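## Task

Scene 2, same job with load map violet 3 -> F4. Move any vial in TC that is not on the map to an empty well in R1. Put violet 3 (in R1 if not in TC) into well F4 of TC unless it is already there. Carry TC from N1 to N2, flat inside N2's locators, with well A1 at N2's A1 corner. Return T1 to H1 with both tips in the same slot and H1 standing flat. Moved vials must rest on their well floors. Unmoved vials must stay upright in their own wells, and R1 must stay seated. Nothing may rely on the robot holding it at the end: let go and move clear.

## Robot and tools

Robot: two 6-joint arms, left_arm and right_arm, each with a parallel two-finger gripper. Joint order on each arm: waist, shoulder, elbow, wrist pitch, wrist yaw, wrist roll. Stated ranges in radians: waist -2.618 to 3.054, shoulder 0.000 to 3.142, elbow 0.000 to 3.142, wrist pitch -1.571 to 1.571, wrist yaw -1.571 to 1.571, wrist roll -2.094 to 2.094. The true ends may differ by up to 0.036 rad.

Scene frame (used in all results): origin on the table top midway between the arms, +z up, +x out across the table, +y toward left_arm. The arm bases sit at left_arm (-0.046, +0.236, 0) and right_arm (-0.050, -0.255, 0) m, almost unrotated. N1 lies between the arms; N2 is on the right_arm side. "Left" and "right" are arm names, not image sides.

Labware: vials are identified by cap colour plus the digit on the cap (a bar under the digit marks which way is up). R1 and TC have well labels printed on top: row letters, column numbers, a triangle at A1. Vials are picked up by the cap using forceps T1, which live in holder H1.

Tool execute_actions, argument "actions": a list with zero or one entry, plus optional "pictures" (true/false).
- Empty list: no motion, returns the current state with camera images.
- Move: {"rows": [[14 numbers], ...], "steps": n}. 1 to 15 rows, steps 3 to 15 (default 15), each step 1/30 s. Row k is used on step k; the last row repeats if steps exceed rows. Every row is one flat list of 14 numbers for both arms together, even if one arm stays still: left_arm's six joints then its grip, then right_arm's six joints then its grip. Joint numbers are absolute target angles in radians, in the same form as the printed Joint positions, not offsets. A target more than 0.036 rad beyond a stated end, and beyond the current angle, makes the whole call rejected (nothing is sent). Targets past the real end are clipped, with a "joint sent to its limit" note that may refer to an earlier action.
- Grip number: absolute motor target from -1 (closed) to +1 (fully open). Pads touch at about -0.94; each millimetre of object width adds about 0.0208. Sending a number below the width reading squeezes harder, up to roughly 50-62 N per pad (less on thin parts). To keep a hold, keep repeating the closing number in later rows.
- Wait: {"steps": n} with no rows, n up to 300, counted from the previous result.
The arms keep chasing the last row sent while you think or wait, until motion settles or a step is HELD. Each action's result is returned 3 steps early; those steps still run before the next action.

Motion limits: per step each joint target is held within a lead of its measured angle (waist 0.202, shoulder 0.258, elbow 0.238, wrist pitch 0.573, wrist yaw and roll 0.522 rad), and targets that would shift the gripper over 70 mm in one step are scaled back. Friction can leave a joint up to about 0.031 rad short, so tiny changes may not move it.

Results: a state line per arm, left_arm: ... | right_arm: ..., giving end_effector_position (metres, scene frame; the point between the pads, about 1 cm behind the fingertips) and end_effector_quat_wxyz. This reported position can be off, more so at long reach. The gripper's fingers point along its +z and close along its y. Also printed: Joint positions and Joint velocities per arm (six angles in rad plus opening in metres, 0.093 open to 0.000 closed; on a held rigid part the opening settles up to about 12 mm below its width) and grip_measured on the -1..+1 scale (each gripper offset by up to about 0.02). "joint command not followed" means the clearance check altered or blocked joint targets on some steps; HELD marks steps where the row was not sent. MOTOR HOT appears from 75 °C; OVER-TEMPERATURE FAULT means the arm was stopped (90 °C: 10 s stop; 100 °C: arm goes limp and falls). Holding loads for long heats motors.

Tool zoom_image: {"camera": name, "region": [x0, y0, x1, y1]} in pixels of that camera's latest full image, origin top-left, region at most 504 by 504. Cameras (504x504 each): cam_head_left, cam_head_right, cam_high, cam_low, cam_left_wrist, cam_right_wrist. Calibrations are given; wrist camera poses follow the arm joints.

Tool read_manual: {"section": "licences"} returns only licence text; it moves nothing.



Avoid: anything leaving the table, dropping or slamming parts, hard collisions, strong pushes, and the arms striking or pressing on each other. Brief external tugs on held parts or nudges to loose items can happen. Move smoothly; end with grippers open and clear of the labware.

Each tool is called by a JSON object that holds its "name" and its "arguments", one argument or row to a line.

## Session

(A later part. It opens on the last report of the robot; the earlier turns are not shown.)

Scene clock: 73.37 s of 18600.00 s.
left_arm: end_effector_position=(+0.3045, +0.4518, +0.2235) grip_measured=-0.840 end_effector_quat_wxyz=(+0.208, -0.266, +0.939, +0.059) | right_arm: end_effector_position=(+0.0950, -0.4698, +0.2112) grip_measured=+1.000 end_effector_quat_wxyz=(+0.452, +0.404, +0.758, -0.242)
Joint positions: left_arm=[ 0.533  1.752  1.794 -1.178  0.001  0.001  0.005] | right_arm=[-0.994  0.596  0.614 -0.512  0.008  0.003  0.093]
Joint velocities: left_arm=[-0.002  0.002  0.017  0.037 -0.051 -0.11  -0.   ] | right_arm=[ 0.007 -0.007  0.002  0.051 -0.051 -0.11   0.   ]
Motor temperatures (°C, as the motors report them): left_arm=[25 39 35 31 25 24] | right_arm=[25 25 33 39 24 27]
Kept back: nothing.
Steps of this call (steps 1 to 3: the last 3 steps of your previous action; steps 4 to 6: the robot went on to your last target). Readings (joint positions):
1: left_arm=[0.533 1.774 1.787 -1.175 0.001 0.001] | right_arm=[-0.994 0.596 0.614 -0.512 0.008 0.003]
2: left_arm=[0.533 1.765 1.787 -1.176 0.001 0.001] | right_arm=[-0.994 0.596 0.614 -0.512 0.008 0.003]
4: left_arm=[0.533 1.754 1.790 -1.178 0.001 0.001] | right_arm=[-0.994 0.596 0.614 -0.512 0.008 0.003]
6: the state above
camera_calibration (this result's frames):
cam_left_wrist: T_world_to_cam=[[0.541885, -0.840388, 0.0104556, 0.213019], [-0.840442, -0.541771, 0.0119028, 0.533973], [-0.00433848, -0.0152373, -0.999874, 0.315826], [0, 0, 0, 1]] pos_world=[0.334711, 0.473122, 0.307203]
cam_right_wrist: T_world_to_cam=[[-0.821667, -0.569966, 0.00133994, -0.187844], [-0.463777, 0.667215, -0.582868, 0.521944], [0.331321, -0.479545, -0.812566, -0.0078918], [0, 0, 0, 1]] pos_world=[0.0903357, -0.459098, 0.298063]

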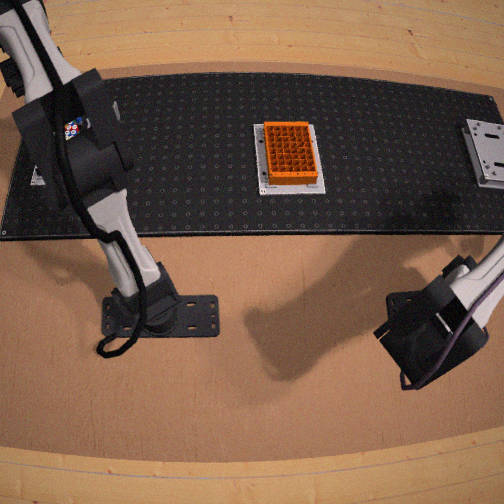

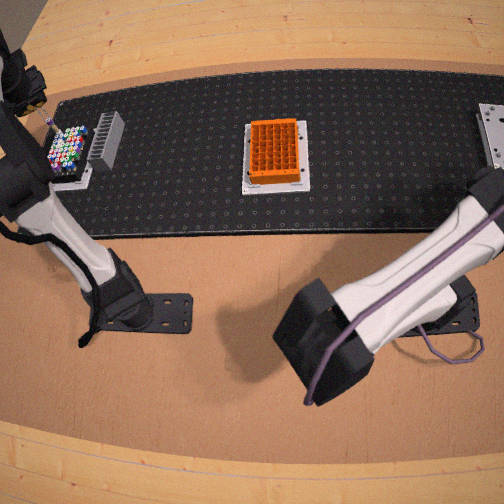

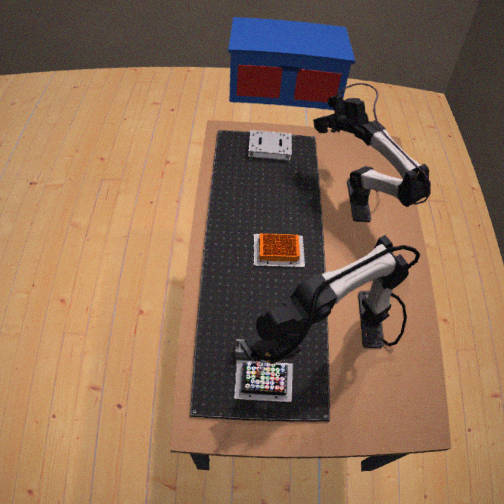

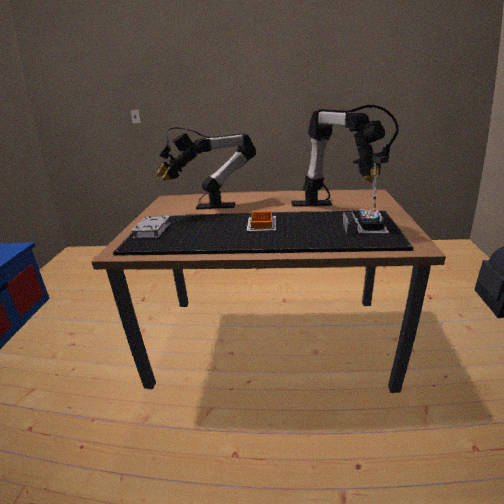

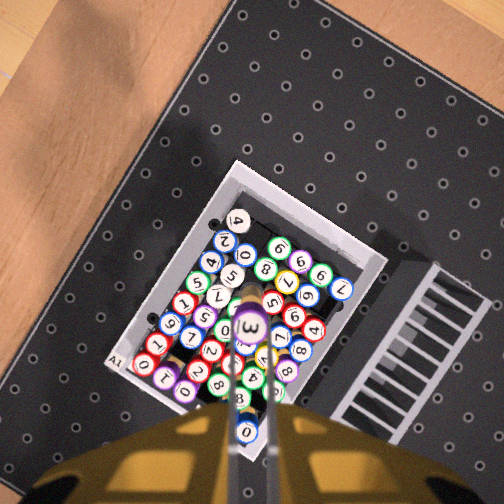

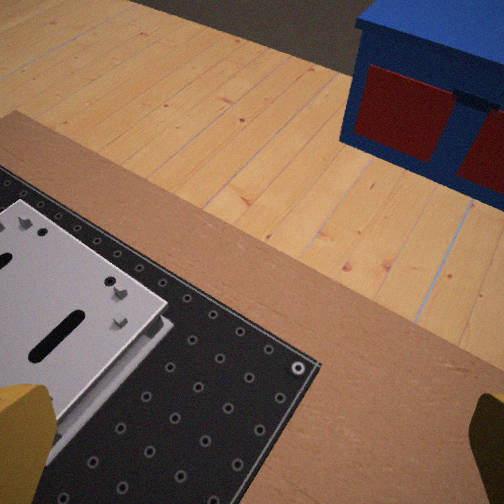

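{"name": "execute_actions", "arguments": {
  "actions": [
    {"rows":[[0.51,1.735,1.812,-1.19,0.009,0,-0.85,-1.0,0.6,0.6,-0.5,0,0,1],[0.48,1.735,1.812,-1.19,0.009,0,-0.85,-1.0,0.6,0.6,-0.5,0,0,1],[0.44,1.735,1.812,-1.19,0.009,0,-0.85,-1.0,0.6,0.6,-0.5,0,0,1],[0.40,1.735,1.812,-1.19,0.009,0,-0.85,-1.0,0.6,0.6,-0.5,0,0,1],[0.36,1.735,1.812,-1.19,0.009,0,-0.85,-1.0,0.6,0.6,-0.5,0,0,1],[0.32,1.735,1.812,-1.19,0.009,0,-0.85,-1.0,0.6,0.6,-0.5,0,0,1],[0.28,1.735,1.812,-1.19,0.009,0,-0.85,-1.0,0.6,0.6,-0.5,0,0,1],[0.24,1.735,1.812,-1.19,0.009,0,-0.85,-1.0,0.6,0.6,-0.5,0,0,1],[0.20,1.735,1.812,-1.19,0.009,0,-0.85,-1.0,0.6,0.6,-0.5,0,0,1],[0.16,1.735,1.812,-1.19,0.009,0,-0.85,-1.0,0.6,0.6,-0.5,0,0,1],[0.12,1.735,1.812,-1.19,0.009,0,-0.85,-1.0,0.6,0.6,-0.5,0,0,1],[0.08,1.735,1.812,-1.19,0.009,0,-0.85,-1.0,0.6,0.6,-0.5,0,0,1],[0.04,1.735,1.812,-1.19,0.009,0,-0.85,-1.0,0.6,0.6,-0.5,0,0,1],[0.0,1.735,1.812,-1.19,0.009,0,-0.85,-1.0,0.6,0.6,-0.5,0,0,1],[-0.04,1.735,1.812,-1.19,0.009,0,-0.85,-1.0,0.6,0.6,-0.5,0,0,1]],"steps":15}
  ]
}}

{"name": "execute_actions", "arguments": {
  "actions": [
    {"rows":[[-0.08,1.735,1.812,-1.19,0.009,0,-0.85,-1.0,0.6,0.6,-0.5,0,0,1],[-0.12,1.735,1.812,-1.19,0.009,0,-0.85,-1.0,0.6,0.6,-0.5,0,0,1],[-0.16,1.735,1.812,-1.19,0.009,0,-0.85,-1.0,0.6,0.6,-0.5,0,0,1],[-0.2,1.735,1.812,-1.19,0.009,0,-0.85,-1.0,0.6,0.6,-0.5,0,0,1],[-0.24,1.735,1.812,-1.19,0.009,0,-0.85,-1.0,0.6,0.6,-0.5,0,0,1],[-0.28,1.735,1.812,-1.19,0.009,0,-0.85,-1.0,0.6,0.6,-0.5,0,0,1],[-0.32,1.735,1.812,-1.19,0.009,0,-0.85,-1.0,0.6,0.6,-0.5,0,0,1],[-0.36,1.735,1.812,-1.19,0.009,0,-0.85,-1.0,0.6,0.6,-0.5,0,0,1],[-0.4,1.735,1.812,-1.19,0.009,0,-0.85,-1.0,0.6,0.6,-0.5,0,0,1],[-0.44,1.735,1.812,-1.19,0.009,0,-0.85,-1.0,0.6,0.6,-0.5,0,0,1],[-0.48,1.735,1.812,-1.19,0.009,0,-0.85,-1.0,0.6,0.6,-0.5,0,0,1],[-0.52,1.735,1.812,-1.19,0.009,0,-0.85,-1.0,0.6,0.6,-0.5,0,0,1],[-0.56,1.735,1.812,-1.19,0.009,0,-0.85,-1.0,0.6,0.6,-0.5,0,0,1],[-0.6,1.735,1.812,-1.19,0.009,0,-0.85,-1.0,0.6,0.6,-0.5,0,0,1],[-0.64,1.735,1.812,-1.19,0.009,0,-0.85,-1.0,0.6,0.6,-0.5,0,0,1]],"steps":15}
  ]
}}

{"name": "execute_actions", "arguments": {
  "actions": [
    {"rows":[[-0.68,1.75,1.78,-1.2,0,0,-0.85,-1.0,0.6,0.6,-0.5,0,0,1],[-0.71,1.76,1.77,-1.2,0,0,-0.85,-1.0,0.6,0.6,-0.5,0,0,1],[-0.74,1.77,1.76,-1.2,0,0,-0.85,-1.0,0.6,0.6,-0.5,0,0,1],[-0.76,1.775,1.75,-1.2,0,0,-0.85,-1.0,0.6,0.6,-0.5,0,0,1],[-0.772,1.775,1.74,-1.2,0,0,-0.85,-1.0,0.6,0.6,-0.5,0,0,1],[-0.772,1.775,1.73,-1.2,0,0,-0.85,-1.0,0.6,0.6,-0.5,0,0,1],[-0.772,1.775,1.72,-1.2,0,0,-0.85,-1.0,0.6,0.6,-0.5,0,0,1],[-0.772,1.775,1.71,-1.2,0,0,-0.85,-1.0,0.6,0.6,-0.5,0,0,1],[-0.772,1.775,1.70,-1.2,0,0,-0.85,-1.0,0.6,0.6,-0.5,0,0,1],[-0.772,1.775,1.688,-1.2,0,0,-0.85,-1.0,0.6,0.6,-0.5,0,0,1]],"steps":15}
  ]
}}

{"name": "execute_actions", "arguments": {
  "actions": [
    {"steps":10}
  ],
  "pictures": true
}}

{"name": "zoom_image", "arguments": {
  "camera": "cam_left_wrist",
  "region": [100,110,400,410]
}}

Scene clock: 74.47 s of 18600.00 s.
left_arm: end_effector_position=(+0.3593, +0.3065, +0.2234) grip_measured=-0.840 end_effector_quat_wxyz=(+0.214, -0.084, +0.973, +0.018) | right_arm: end_effector_position=(+0.0950, -0.4698, +0.2112) grip_measured=+1.000 end_effector_quat_wxyz=(+0.452, +0.404, +0.758, -0.242)
Joint positions: left_arm=[ 0.154  1.752  1.794 -1.179  0.002  0.001  0.005] | right_arm=[-0.994  0.596  0.614 -0.512  0.008  0.003  0.093]
Joint velocities: left_arm=[-1.16  -0.017 -0.007  0.066 -0.022  0.022  0.001] | right_arm=[ 0.007  0.002 -0.002 -0.022  0.037  0.066  0.   ]
Motor temperatures (°C, as the motors report them): left_arm=[25 39 35 31 25 24] | right_arm=[25 25 33 39 24 27]
Steps of this call (steps 1 to 21: the robot went on to your last target; steps 22 to 33: the first 12 steps of this action). Readings (joint positions):
22: left_arm=[0.532 1.752 1.794 -1.179 0.001 0.001] | right_arm=[-0.994 0.596 0.614 -0.512 0.008 0.003]
23: left_arm=[0.528 1.752 1.794 -1.179 0.000 0.001] | right_arm=[-0.994 0.596 0.614 -0.512 0.008 0.003]
25: left_arm=[0.495 1.752 1.794 -1.179 -0.003 0.001] | right_arm=[-0.994 0.596 0.614 -0.512 0.008 0.003]
29: left_arm=[0.333 1.752 1.794 -1.179 -0.003 0.001] | right_arm=[-0.994 0.596 0.614 -0.512 0.008 0.003]
33: the state above

Scene clock: 74.97 s of 18600.00 s.
left_arm: end_effector_position=(+0.3290, +0.0662, +0.2234) grip_measured=-0.840 end_effector_quat_wxyz=(+0.210, +0.205, +0.955, -0.048) | right_arm: end_effector_position=(+0.0950, -0.4698, +0.2112) grip_measured=+1.000 end_effector_quat_wxyz=(+0.452, +0.404, +0.758, -0.242)
Joint positions: left_arm=[-0.441  1.752  1.794 -1.179  0.007  0.001  0.005] | right_arm=[-0.994  0.596  0.614 -0.512  0.008  0.003  0.093]
Joint velocities: left_arm=[-1.136  0.002 -0.012  0.066  0.022 -0.022  0.   ] | right_arm=[-0.022  0.002 -0.007 -0.066 -0.051 -0.007  0.   ]
Motor temperatures (°C, as the motors report them): left_arm=[25 39 35 31 25 24] | right_arm=[25 25 33 39 24 27]
Steps of this call (steps 1 to 3: the last 3 steps of your previous action; steps 4 to 15: the first 12 steps of this action). Readings (joint positions):
4: left_arm=[-0.003 1.752 1.794 -1.179 0.005 0.001] | right_arm=[-0.994 0.596 0.614 -0.512 0.008 0.003]
5: left_arm=[-0.041 1.752 1.794 -1.179 0.005 0.001] | right_arm=[-0.994 0.596 0.614 -0.512 0.008 0.003]
7: left_arm=[-0.120 1.752 1.794 -1.179 0.005 0.001] | right_arm=[-0.994 0.596 0.614 -0.512 0.008 0.003]
11: left_arm=[-0.281 1.752 1.794 -1.179 0.007 0.001] | right_arm=[-0.994 0.596 0.614 -0.512 0.008 0.003]
15: the state above

Scene clock: 75.47 s of 18600.00 s.
left_arm: end_effector_position=(+0.2394, -0.0371, +0.1915) grip_measured=-0.840 end_effector_quat_wxyz=(+0.152, +0.366, +0.916, -0.065) | right_arm: end_effector_position=(+0.0950, -0.4698, +0.2112) grip_measured=+1.000 end_effector_quat_wxyz=(+0.452, +0.404, +0.758, -0.242)
Joint positions: left_arm=[-0.779  1.755  1.705 -1.189  0.008  0.001  0.005] | right_arm=[-0.994  0.596  0.614 -0.512  0.008  0.003  0.093]
Joint velocities: left_arm=[ 0.012  0.085 -0.12  -0.095 -0.022 -0.007 -0.003] | right_arm=[ 0.002 -0.012 -0.022 -0.037 -0.081  0.095  0.   ]
Motor temperatures (°C, as the motors report them): left_arm=[25 39 35 31 25 24] | right_arm=[25 25 33 39 24 27]
Steps of this call (steps 1 to 3: the last 3 steps of your previous action; steps 4 to 15: the first 12 steps of this action). Readings (joint positions):
4: left_arm=[-0.601 1.752 1.794 -1.180 0.007 0.001] | right_arm=[-0.994 0.596 0.614 -0.512 0.008 0.003]
5: left_arm=[-0.640 1.752 1.792 -1.180 0.007 0.001] | right_arm=[-0.994 0.596 0.614 -0.512 0.008 0.003]
7: left_arm=[-0.711 1.752 1.782 -1.180 0.007 0.001] | right_arm=[-0.994 0.596 0.614 -0.512 0.008 0.003]
11: left_arm=[-0.780 1.752 1.741 -1.182 0.009 0.001] | right_arm=[-0.994 0.596 0.614 -0.512 0.008 0.003]
15: the state above

Scene clock: 75.80 s of 18600.00 s.
left_arm: end_effector_position=(+0.2387, -0.0363, +0.1857) grip_measured=-0.840 end_effector_quat_wxyz=(+0.144, +0.367, +0.917, -0.061) | right_arm: end_effector_position=(+0.0950, -0.4698, +0.2112) grip_measured=+1.000 end_effector_quat_wxyz=(+0.452, +0.404, +0.758, -0.242)
Joint positions: left_arm=[-0.779  1.764  1.699 -1.192  0.008  0.001  0.005] | right_arm=[-0.994  0.596  0.614 -0.512  0.008  0.003  0.093]
Joint velocities: left_arm=[-0.002 -0.012  0.002  0.007 -0.007 -0.007 -0.001] | right_arm=[ 0.002  0.002 -0.007 -0.022  0.037  0.037  0.   ]
Motor temperatures (°C, as the motors report them): left_arm=[25 39 35 31 25 24] | right_arm=[25 25 33 39 24 27]
Kept back: nothing.
Steps of this call (steps 1 to 3: the last 3 steps of your previous action; steps 4 to 10: the robot went on to your last target). Readings (joint positions):
1: left_arm=[-0.779 1.758 1.702 -1.191 0.008 0.001] | right_arm=[-0.994 0.596 0.614 -0.512 0.008 0.003]
2: left_arm=[-0.779 1.761 1.700 -1.192 0.008 0.001] | right_arm=[-0.994 0.596 0.614 -0.512 0.008 0.003]
4: left_arm=[-0.779 1.764 1.699 -1.192 0.008 0.001] | right_arm=[-0.994 0.596 0.614 -0.512 0.008 0.003]
8: left_arm=[-0.779 1.764 1.699 -1.192 0.008 0.001] | right_arm=[-0.994 0.596 0.614 -0.512 0.008 0.003]
10: the state above
camera_calibration (this result's frames):
cam_left_wrist: T_world_to_cam=[[-0.674064, -0.738531, 0.0145004, 0.132034], [-0.730713, 0.669545, 0.133292, 0.209992], [-0.108149, 0.0792519, -0.990971, 0.296882], [0, 0, 0, 1]] pos_world=[0.274551, -0.0666169, 0.264297]
cam_right_wrist: T_world_to_cam=[[-0.821667, -0.569966, 0.00133994, -0.187844], [-0.463777, 0.667215, -0.582868, 0.521944], [0.331321, -0.479545, -0.812566, -0.0078918], [0, 0, 0, 1]] pos_world=[0.0903357, -0.459098, 0.298063]

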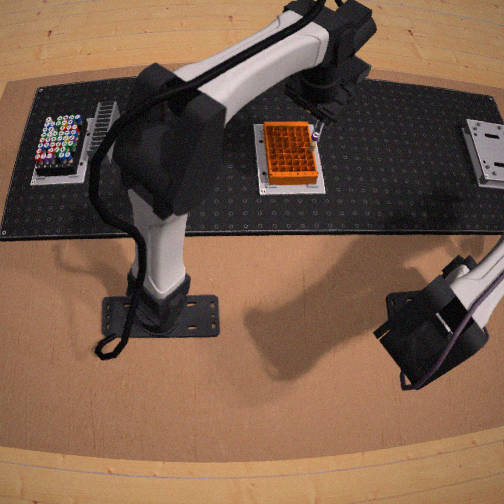

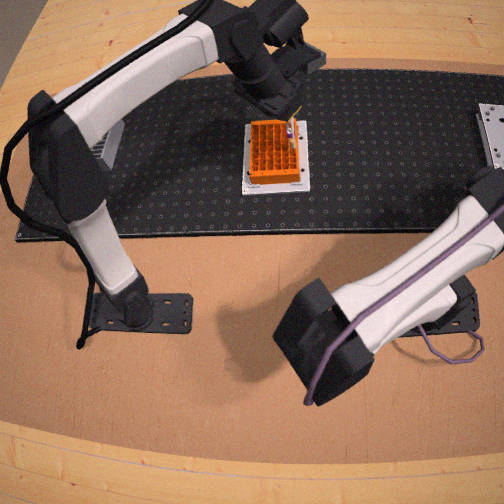

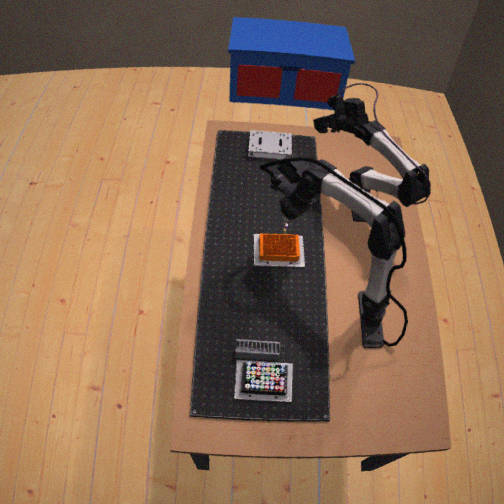

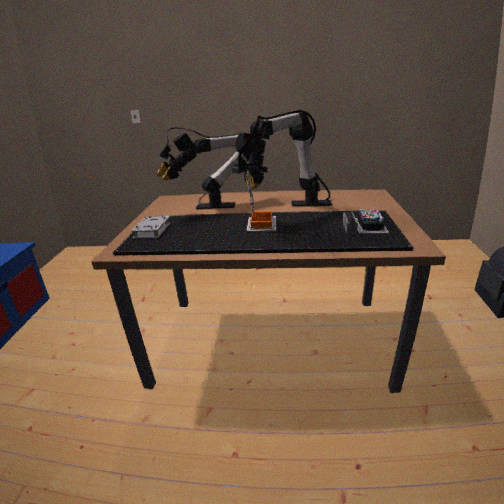

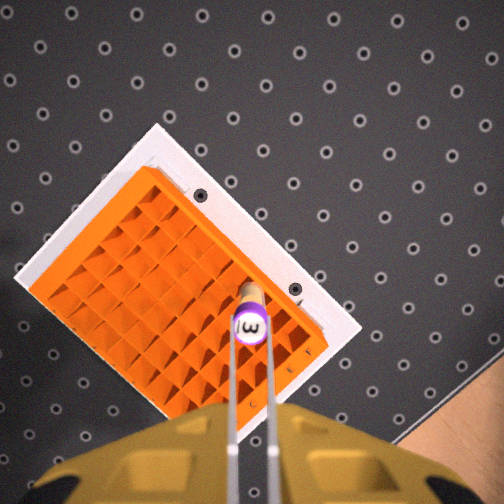

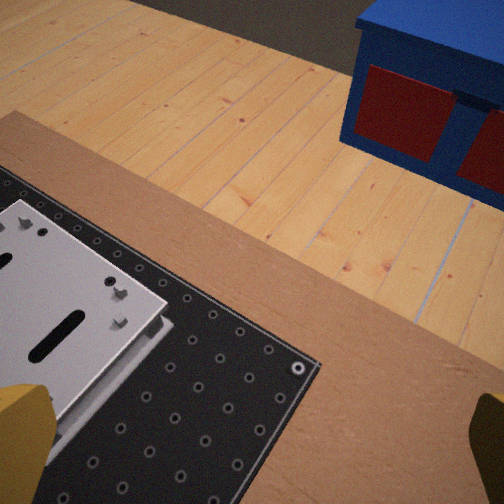

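Region (100, 110, 400, 410) of cam_left_wrist's 504x504 image, scaled by 1.680, with more detail than that image has.

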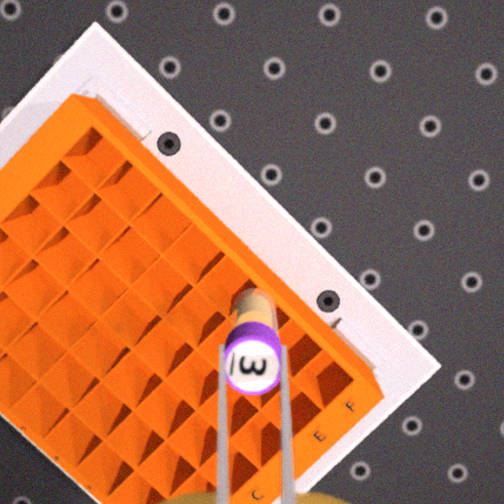

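{"name": "execute_actions", "arguments": {
  "actions": [
    {"rows":[[-0.76,1.775,1.684,-1.168,-0.009,0,-0.85,-1.0,0.6,0.6,-0.5,0,0,1],[-0.755,1.775,1.68,-1.162,-0.009,0,-0.85,-1.0,0.6,0.6,-0.5,0,0,1],[-0.75,1.775,1.676,-1.157,-0.009,0,-0.85,-1.0,0.6,0.6,-0.5,0,0,1],[-0.748,1.775,1.672,-1.152,-0.009,0,-0.85,-1.0,0.6,0.6,-0.5,0,0,1],[-0.748,1.775,1.668,-1.147,-0.009,0,-0.85,-1.0,0.6,0.6,-0.5,0,0,1],[-0.748,1.775,1.664,-1.142,-0.009,0,-0.85,-1.0,0.6,0.6,-0.5,0,0,1],[-0.748,1.775,1.66,-1.137,-0.009,0,-0.85,-1.0,0.6,0.6,-0.5,0,0,1],[-0.748,1.775,1.656,-1.133,-0.009,0,-0.85,-1.0,0.6,0.6,-0.5,0,0,1],[-0.748,1.775,1.652,-1.13,-0.009,0,-0.85,-1.0,0.6,0.6,-0.5,0,0,1]],"steps":15}
  ]
}}

{"name": "execute_actions", "arguments": {
  "actions": [
    {"steps":10}
  ],
  "pictures": true
}}

{"name": "zoom_image", "arguments": {
  "camera": "cam_left_wrist",
  "region": [100,110,400,410]
}}

Scene clock: 76.47 s of 18600.00 s.
left_arm: end_effector_position=(+0.2456, -0.0298, +0.1771) grip_measured=-0.840 end_effector_quat_wxyz=(+0.144, +0.357, +0.921, -0.055) | right_arm: end_effector_position=(+0.0950, -0.4698, +0.2112) grip_measured=+1.000 end_effector_quat_wxyz=(+0.452, +0.404, +0.758, -0.242)
Joint positions: left_arm=[-0.758  1.764  1.665 -1.162 -0.     0.001  0.005] | right_arm=[-0.994  0.596  0.614 -0.512  0.008  0.003  0.093]
Joint velocities: left_arm=[ 0.002  0.002 -0.027  0.051 -0.037 -0.051 -0.001] | right_arm=[-0.012 -0.012  0.007 -0.037  0.051 -0.007  0.   ]
Motor temperatures (°C, as the motors report them): left_arm=[25 39 35 31 25 24] | right_arm=[25 25 33 39 24 27]
Steps of this call (steps 1 to 8: the robot went on to your last target; steps 9 to 20: the first 12 steps of this action). Readings (joint positions):
9: left_arm=[-0.779 1.764 1.699 -1.192 0.007 0.001] | right_arm=[-0.994 0.596 0.614 -0.512 0.008 0.003]
10: left_arm=[-0.777 1.764 1.699 -1.191 0.007 0.001] | right_arm=[-0.994 0.596 0.614 -0.512 0.008 0.003]
12: left_arm=[-0.771 1.764 1.695 -1.185 0.005 0.001] | right_arm=[-0.994 0.596 0.614 -0.512 0.008 0.003]
16: left_arm=[-0.759 1.764 1.677 -1.171 0.001 0.001] | right_arm=[-0.994 0.596 0.614 -0.512 0.008 0.003]
20: the state above

Scene clock: 76.80 s of 18600.00 s.
left_arm: end_effector_position=(+0.2470, -0.0310, +0.1776) grip_measured=-0.840 end_effector_quat_wxyz=(+0.148, +0.356, +0.921, -0.057) | right_arm: end_effector_position=(+0.0950, -0.4698, +0.2112) grip_measured=+1.000 end_effector_quat_wxyz=(+0.452, +0.404, +0.758, -0.242)
Joint positions: left_arm=[-0.758  1.764  1.665 -1.153 -0.     0.001  0.005] | right_arm=[-0.994  0.596  0.614 -0.512  0.008  0.003  0.093]
Joint velocities: left_arm=[ 0.002 -0.002 -0.012 -0.022  0.007  0.066 -0.   ] | right_arm=[ 0.002  0.002 -0.002 -0.051  0.007  0.022  0.   ]
Motor temperatures (°C, as the motors report them): left_arm=[25 39 35 31 25 24] | right_arm=[25 25 33 39 24 27]
Kept back: nothing.
Steps of this call (steps 1 to 3: the last 3 steps of your previous action; steps 4 to 10: the robot went on to your last target). Readings (joint positions):
1: left_arm=[-0.758 1.764 1.665 -1.160 -0.000 0.001] | right_arm=[-0.994 0.596 0.614 -0.512 0.008 0.003]
2: left_arm=[-0.758 1.764 1.665 -1.159 -0.000 0.001] | right_arm=[-0.994 0.596 0.614 -0.512 0.008 0.003]
4: left_arm=[-0.758 1.764 1.665 -1.156 -0.000 0.001] | right_arm=[-0.994 0.596 0.614 -0.512 0.008 0.003]
8: left_arm=[-0.758 1.764 1.665 -1.154 -0.000 0.001] | right_arm=[-0.994 0.596 0.614 -0.512 0.008 0.003]
10: the state above
camera_calibration (this result's frames):
cam_left_wrist: T_world_to_cam=[[-0.656927, -0.753922, 0.0069788, 0.138243], [-0.747089, 0.652163, 0.128614, 0.217862], [-0.101516, 0.0792763, -0.99167, 0.287793], [0, 0, 0, 1]] pos_world=[0.282794, -0.0606723, 0.256411]
cam_right_wrist: T_world_to_cam=[[-0.821667, -0.569966, 0.00133994, -0.187844], [-0.463777, 0.667215, -0.582868, 0.521944], [0.331321, -0.479545, -0.812566, -0.0078918], [0, 0, 0, 1]] pos_world=[0.0903357, -0.459098, 0.298063]

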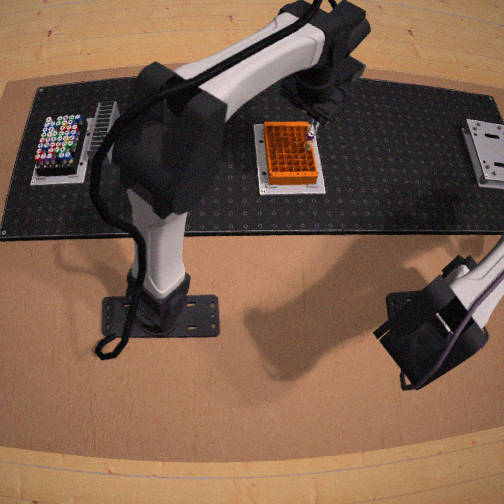

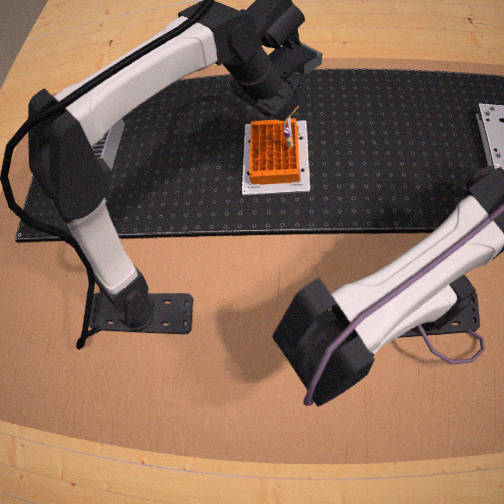

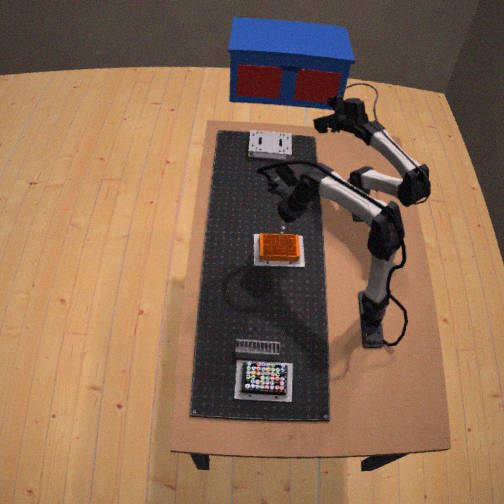

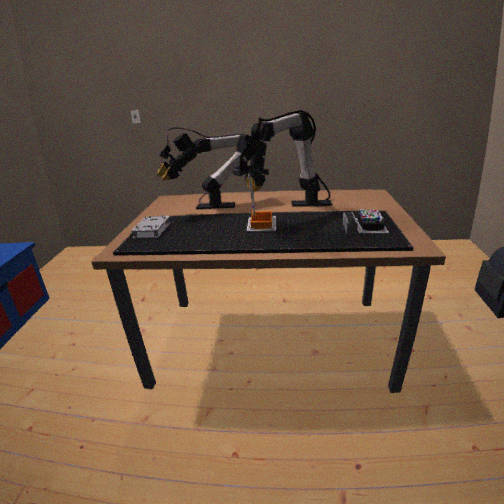

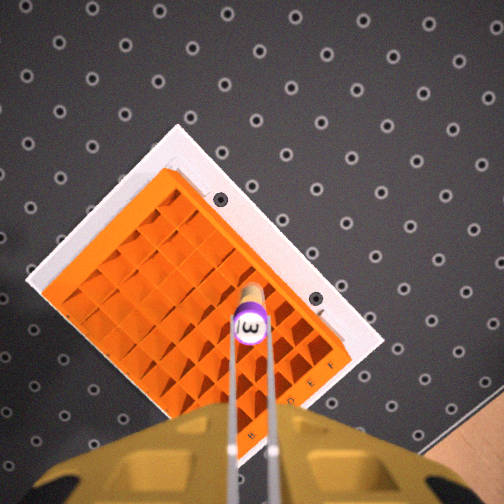

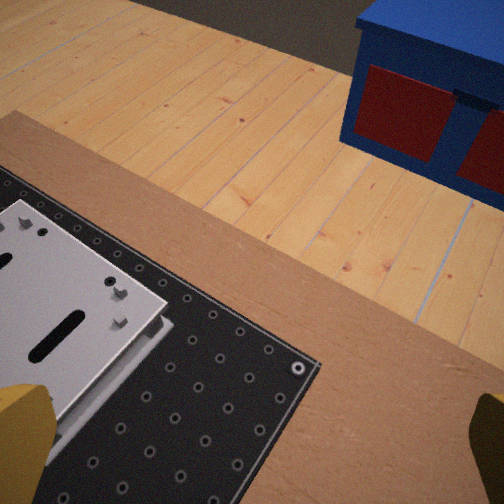

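Region (100, 110, 400, 410) of cam_left_wrist's 504x504 image, scaled by 1.680, with more detail than that image has.

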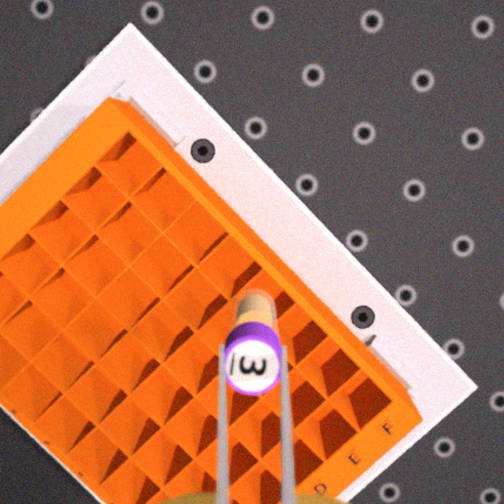

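{"name": "execute_actions", "arguments": {
  "actions": [
    {"rows":[[-0.748,1.775,1.648,-1.122,-0.009,0,-0.85,-1.0,0.6,0.6,-0.5,0,0,1],[-0.748,1.775,1.644,-1.117,-0.009,0,-0.85,-1.0,0.6,0.6,-0.5,0,0,1],[-0.748,1.775,1.64,-1.113,-0.009,0,-0.85,-1.0,0.6,0.6,-0.5,0,0,1],[-0.748,1.775,1.636,-1.109,-0.009,0,-0.85,-1.0,0.6,0.6,-0.5,0,0,1],[-0.748,1.775,1.632,-1.105,-0.009,0,-0.85,-1.0,0.6,0.6,-0.5,0,0,1],[-0.748,1.775,1.628,-1.101,-0.009,0,-0.85,-1.0,0.6,0.6,-0.5,0,0,1],[-0.748,1.775,1.624,-1.097,-0.009,0,-0.85,-1.0,0.6,0.6,-0.5,0,0,1],[-0.748,1.775,1.62,-1.093,-0.009,0,-0.85,-1.0,0.6,0.6,-0.5,0,0,1],[-0.748,1.775,1.616,-1.089,-0.009,0,-0.85,-1.0,0.6,0.6,-0.5,0,0,1],[-0.748,1.775,1.612,-1.085,-0.009,0,-0.85,-1.0,0.6,0.6,-0.5,0,0,1],[-0.748,1.775,1.608,-1.081,-0.009,0,-0.85,-1.0,0.6,0.6,-0.5,0,0,1],[-0.748,1.775,1.604,-1.077,-0.009,0,-0.85,-1.0,0.6,0.6,-0.5,0,0,1],[-0.748,1.775,1.6,-1.074,-0.009,0,-0.85,-1.0,0.6,0.6,-0.5,0,0,1],[-0.748,1.775,1.596,-1.074,-0.009,0,-0.85,-1.0,0.6,0.6,-0.5,0,0,1],[-0.748,1.775,1.592,-1.074,-0.009,0,-0.85,-1.0,0.6,0.6,-0.5,0,0,1]],"steps":15}
  ]
}}

{"name": "execute_actions", "arguments": {
  "actions": [
    {"steps":10}
  ],
  "pictures": true
}}

{"name": "zoom_image", "arguments": {
  "camera": "cam_left_wrist",
  "region": [100,110,400,410]
}}

Scene clock: 77.50 s of 18600.00 s.
left_arm: end_effector_position=(+0.2506, -0.0343, +0.1717) grip_measured=-0.840 end_effector_quat_wxyz=(+0.156, +0.356, +0.920, -0.060) | right_arm: end_effector_position=(+0.0950, -0.4698, +0.2112) grip_measured=+1.000 end_effector_quat_wxyz=(+0.452, +0.404, +0.758, -0.242)
Joint positions: left_arm=[-0.758  1.764  1.636 -1.107 -0.     0.001  0.005] | right_arm=[-0.994  0.596  0.614 -0.512  0.008  0.003  0.093]
Joint velocities: left_arm=[-0.002 -0.022 -0.061  0.154 -0.037 -0.037  0.   ] | right_arm=[ 0.002  0.007  0.007 -0.081 -0.066 -0.037  0.   ]
Motor temperatures (°C, as the motors report them): left_arm=[25 39 35 31 25 24] | right_arm=[25 25 33 39 24 27]
Steps of this call (steps 1 to 9: the robot went on to your last target; steps 10 to 21: the first 12 steps of this action). Readings (joint positions):
10: left_arm=[-0.758 1.764 1.665 -1.152 -0.000 0.001] | right_arm=[-0.994 0.596 0.614 -0.512 0.008 0.003]
11: left_arm=[-0.758 1.764 1.665 -1.151 -0.000 0.001] | right_arm=[-0.994 0.596 0.614 -0.512 0.008 0.003]
13: left_arm=[-0.758 1.764 1.660 -1.143 -0.000 0.001] | right_arm=[-0.994 0.596 0.614 -0.512 0.008 0.003]
17: left_arm=[-0.758 1.764 1.642 -1.128 -0.000 0.001] | right_arm=[-0.994 0.596 0.614 -0.512 0.008 0.003]
21: the state above

Scene clock: 77.83 s of 18600.00 s.
left_arm: end_effector_position=(+0.2549, -0.0383, +0.1698) grip_measured=-0.840 end_effector_quat_wxyz=(+0.167, +0.355, +0.918, -0.064) | right_arm: end_effector_position=(+0.0950, -0.4698, +0.2112) grip_measured=+1.000 end_effector_quat_wxyz=(+0.452, +0.404, +0.758, -0.242)
Joint positions: left_arm=[-0.758  1.764  1.62  -1.067 -0.     0.001  0.005] | right_arm=[-0.994  0.596  0.614 -0.512  0.008  0.003  0.093]
Joint velocities: left_arm=[-0.022 -0.002 -0.027 -0.051  0.022  0.007  0.001] | right_arm=[-0.002  0.012  0.002  0.022 -0.022  0.066  0.   ]
Motor temperatures (°C, as the motors report them): left_arm=[25 39 35 31 25 24] | right_arm=[25 25 33 39 24 27]
Kept back: nothing.
Steps of this call (steps 1 to 3: the last 3 steps of your previous action; steps 4 to 10: the robot went on to your last target). Readings (joint positions):
1: left_arm=[-0.758 1.764 1.633 -1.101 -0.000 0.001] | right_arm=[-0.994 0.596 0.614 -0.512 0.008 0.003]
2: left_arm=[-0.758 1.764 1.631 -1.095 -0.000 0.001] | right_arm=[-0.994 0.596 0.614 -0.512 0.008 0.003]
4: left_arm=[-0.758 1.764 1.625 -1.083 -0.000 0.001] | right_arm=[-0.994 0.596 0.614 -0.512 0.008 0.003]
8: left_arm=[-0.758 1.764 1.621 -1.070 -0.000 0.001] | right_arm=[-0.994 0.596 0.614 -0.512 0.008 0.003]
10: the state above
camera_calibration (this result's frames):
cam_left_wrist: T_world_to_cam=[[-0.657153, -0.753716, 0.00784953, 0.137987], [-0.750385, 0.655162, 0.0876678, 0.237436], [-0.0712194, 0.051721, -0.996119, 0.273354], [0, 0, 0, 1]] pos_world=[0.288315, -0.0656936, 0.250395]
cam_right_wrist: T_world_to_cam=[[-0.821667, -0.569966, 0.00133994, -0.187844], [-0.463777, 0.667215, -0.582868, 0.521944], [0.331321, -0.479545, -0.812566, -0.0078918], [0, 0, 0, 1]] pos_world=[0.0903357, -0.459098, 0.298063]

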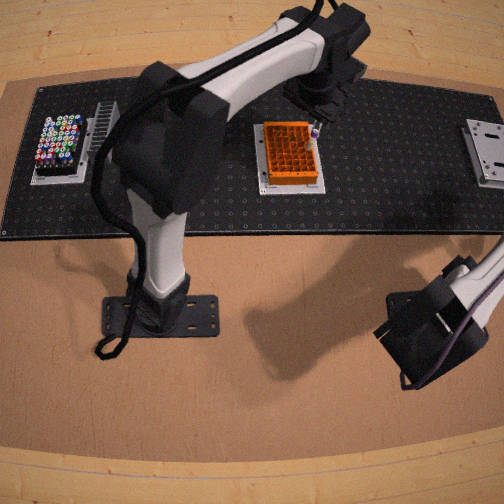

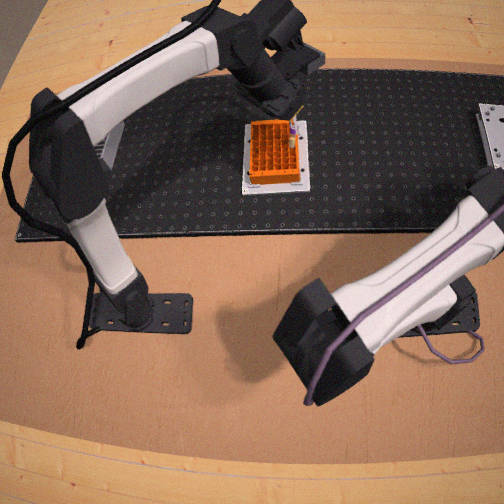

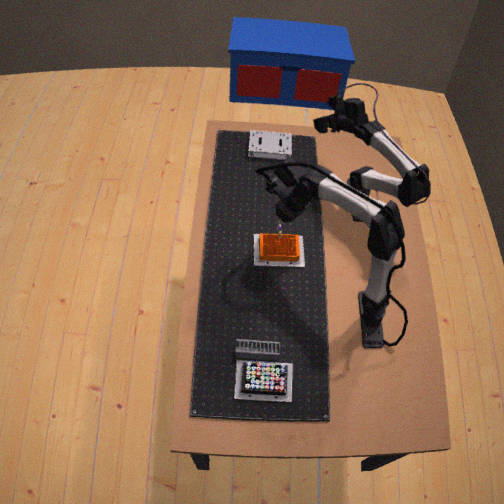

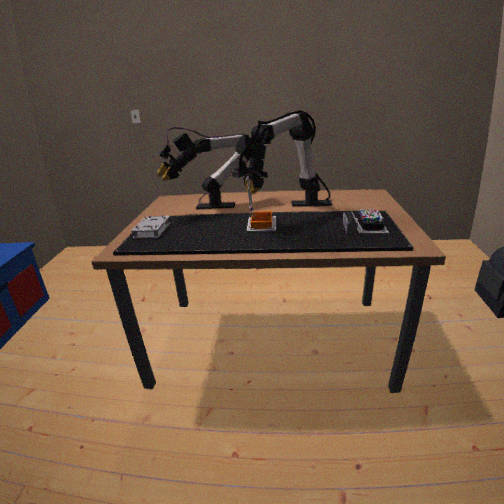

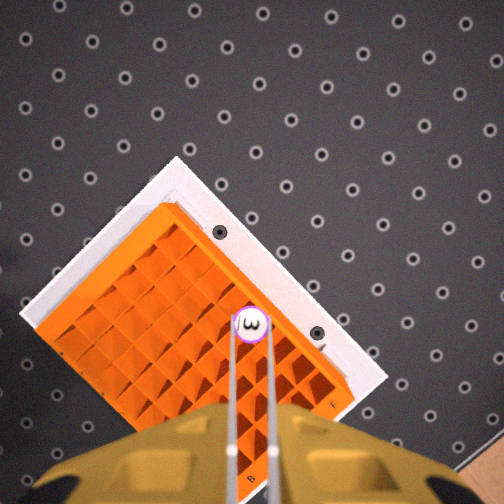

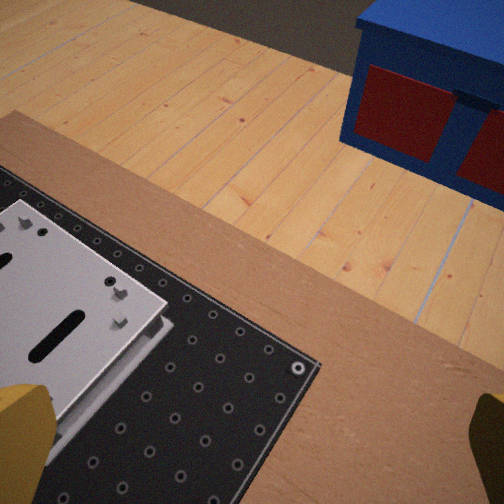

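Region (100, 110, 400, 410) of cam_left_wrist's 504x504 image, scaled by 1.680, with more detail than that image has.

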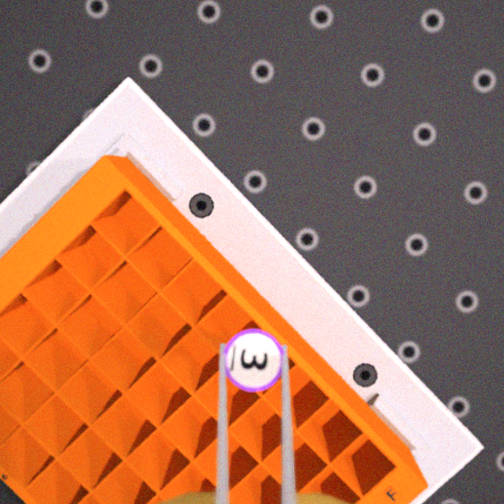

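{"name": "execute_actions", "arguments": {
  "actions": [
    {"rows":[[-0.748,1.775,1.64,-1.085,0.014,0,-0.85,-1.0,0.6,0.6,-0.5,0,0,1],[-0.748,1.775,1.643,-1.092,0.014,0,-0.85,-1.0,0.6,0.6,-0.5,0,0,1],[-0.748,1.775,1.646,-1.099,0.014,0,-0.85,-1.0,0.6,0.6,-0.5,0,0,1],[-0.748,1.775,1.649,-1.106,0.014,0,-0.85,-1.0,0.6,0.6,-0.5,0,0,1],[-0.748,1.775,1.652,-1.113,0.014,0,-0.85,-1.0,0.6,0.6,-0.5,0,0,1],[-0.748,1.775,1.655,-1.12,0.014,0,-0.85,-1.0,0.6,0.6,-0.5,0,0,1],[-0.748,1.775,1.657,-1.127,0.014,0,-0.85,-1.0,0.6,0.6,-0.5,0,0,1],[-0.748,1.775,1.657,-1.134,0.014,0,-0.85,-1.0,0.6,0.6,-0.5,0,0,1]],"steps":15}
  ]
}}

{"name": "execute_actions", "arguments": {
  "actions": [
    {"steps":10}
  ],
  "pictures": true
}}

{"name": "zoom_image", "arguments": {
  "camera": "cam_left_wrist",
  "region": [150,210,350,410]
}}

Scene clock: 78.50 s of 18600.00 s.
left_arm: end_effector_position=(+0.2493, -0.0343, +0.1712) grip_measured=-0.840 end_effector_quat_wxyz=(+0.153, +0.356, +0.920, -0.061) | right_arm: end_effector_position=(+0.0950, -0.4698, +0.2112) grip_measured=+1.000 end_effector_quat_wxyz=(+0.452, +0.404, +0.758, -0.242)
Joint positions: left_arm=[-0.758  1.764  1.635 -1.111  0.005  0.001  0.005] | right_arm=[-0.994  0.596  0.614 -0.512  0.008  0.003  0.093]
Joint velocities: left_arm=[-0.002  0.012 -0.007 -0.095  0.037 -0.007  0.001] | right_arm=[ 0.012  0.002 -0.007  0.037  0.051  0.051  0.   ]
Motor temperatures (°C, as the motors report them): left_arm=[25 39 35 31 25 24] | right_arm=[25 25 33 39 24 27]
Steps of this call (steps 1 to 8: the robot went on to your last target; steps 9 to 20: the first 12 steps of this action). Readings (joint positions):
9: left_arm=[-0.758 1.764 1.620 -1.065 0.001 0.001] | right_arm=[-0.994 0.596 0.614 -0.512 0.008 0.003]
10: left_arm=[-0.758 1.764 1.623 -1.065 0.002 0.001] | right_arm=[-0.994 0.596 0.614 -0.512 0.008 0.003]
12: left_arm=[-0.758 1.764 1.626 -1.072 0.003 0.001] | right_arm=[-0.994 0.596 0.614 -0.512 0.008 0.003]
16: left_arm=[-0.758 1.764 1.633 -1.094 0.004 0.001] | right_arm=[-0.994 0.596 0.614 -0.512 0.008 0.003]
20: the state above

Scene clock: 78.83 s of 18600.00 s.
left_arm: end_effector_position=(+0.2485, -0.0337, +0.1709) grip_measured=-0.840 end_effector_quat_wxyz=(+0.151, +0.357, +0.920, -0.061) | right_arm: end_effector_position=(+0.0950, -0.4698, +0.2112) grip_measured=+1.000 end_effector_quat_wxyz=(+0.452, +0.404, +0.758, -0.242)
Joint positions: left_arm=[-0.758  1.764  1.635 -1.115  0.005  0.001  0.005] | right_arm=[-0.994  0.596  0.614 -0.512  0.008  0.003  0.093]
Joint velocities: left_arm=[ 0.012 -0.002 -0.007  0.007 -0.037 -0.037  0.   ] | right_arm=[-0.017 -0.002  0.002  0.007 -0.022 -0.066  0.   ]
Motor temperatures (°C, as the motors report them): left_arm=[25 39 35 31 25 24] | right_arm=[25 25 33 39 24 27]
Kept back: nothing.
Steps of this call (steps 1 to 3: the last 3 steps of your previous action; steps 4 to 10: the robot went on to your last target). Readings (joint positions):
1: left_arm=[-0.758 1.764 1.635 -1.113 0.005 0.001] | right_arm=[-0.994 0.596 0.614 -0.512 0.008 0.003]
2: left_arm=[-0.758 1.764 1.635 -1.114 0.005 0.001] | right_arm=[-0.994 0.596 0.614 -0.512 0.008 0.003]
4: left_arm=[-0.758 1.764 1.635 -1.115 0.005 0.001] | right_arm=[-0.994 0.596 0.614 -0.512 0.008 0.003]
8: left_arm=[-0.758 1.764 1.635 -1.115 0.005 0.001] | right_arm=[-0.994 0.596 0.614 -0.512 0.008 0.003]
10: the state above
camera_calibration (this result's frames):
cam_left_wrist: T_world_to_cam=[[-0.658231, -0.752717, 0.0122223, 0.136797], [-0.746367, 0.654626, 0.120006, 0.223021], [-0.0983318, 0.0698696, -0.992698, 0.280518], [0, 0, 0, 1]] pos_world=[0.284083, -0.0626254, 0.250033]
cam_right_wrist: T_world_to_cam=[[-0.821667, -0.569966, 0.00133994, -0.187844], [-0.463777, 0.667215, -0.582868, 0.521944], [0.331321, -0.479545, -0.812566, -0.0078918], [0, 0, 0, 1]] pos_world=[0.0903357, -0.459098, 0.298063]

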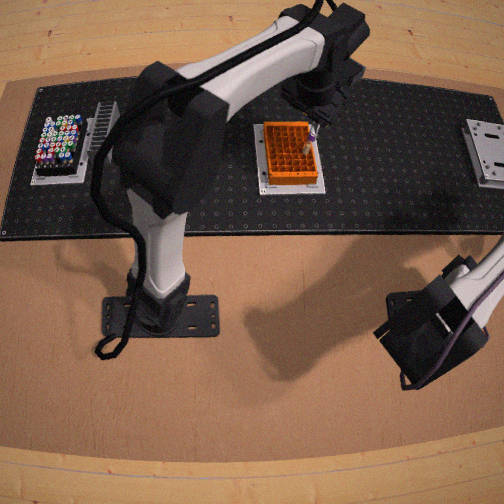

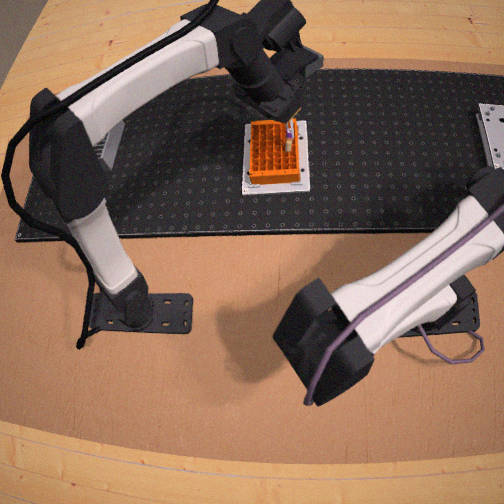

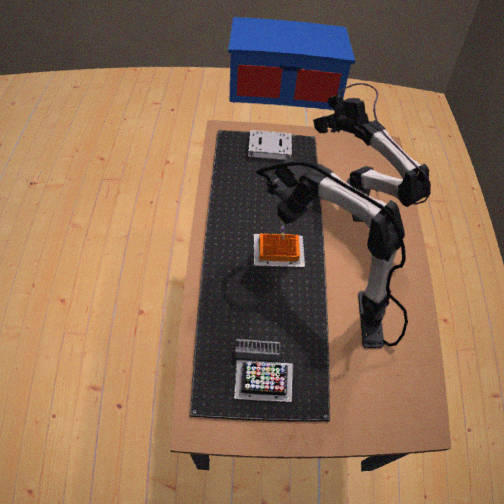

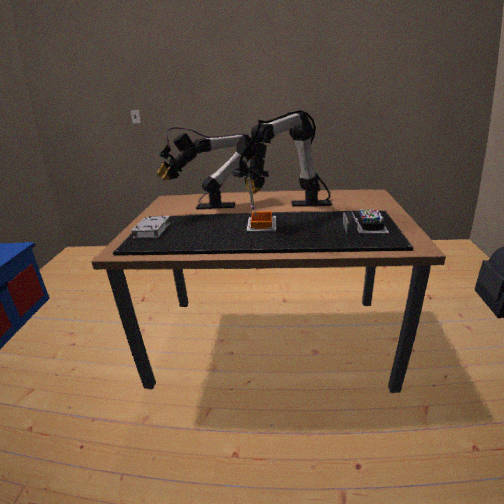

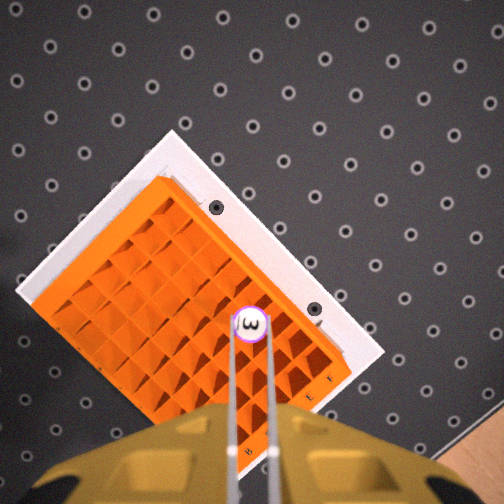

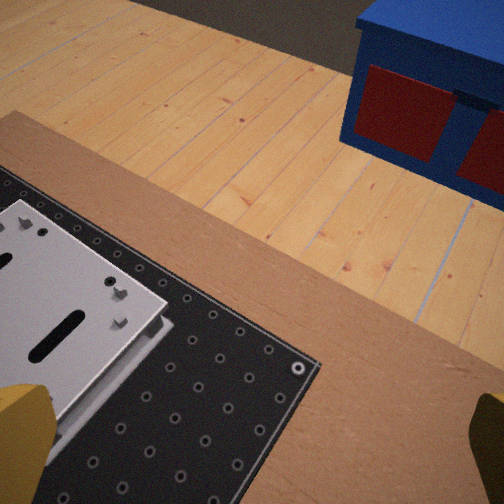

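Region (150, 210, 350, 410) of cam_left_wrist's 504x504 image, scaled by 2.520, with more detail than that image has.

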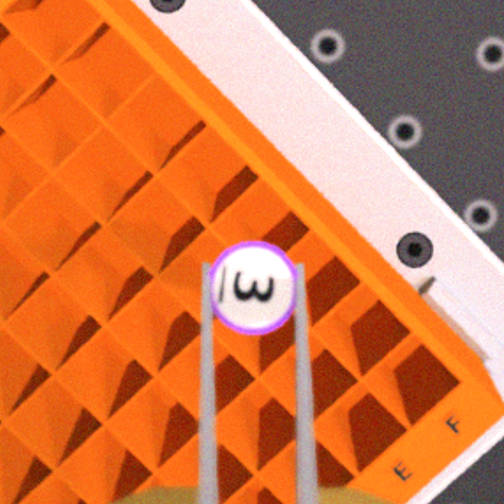

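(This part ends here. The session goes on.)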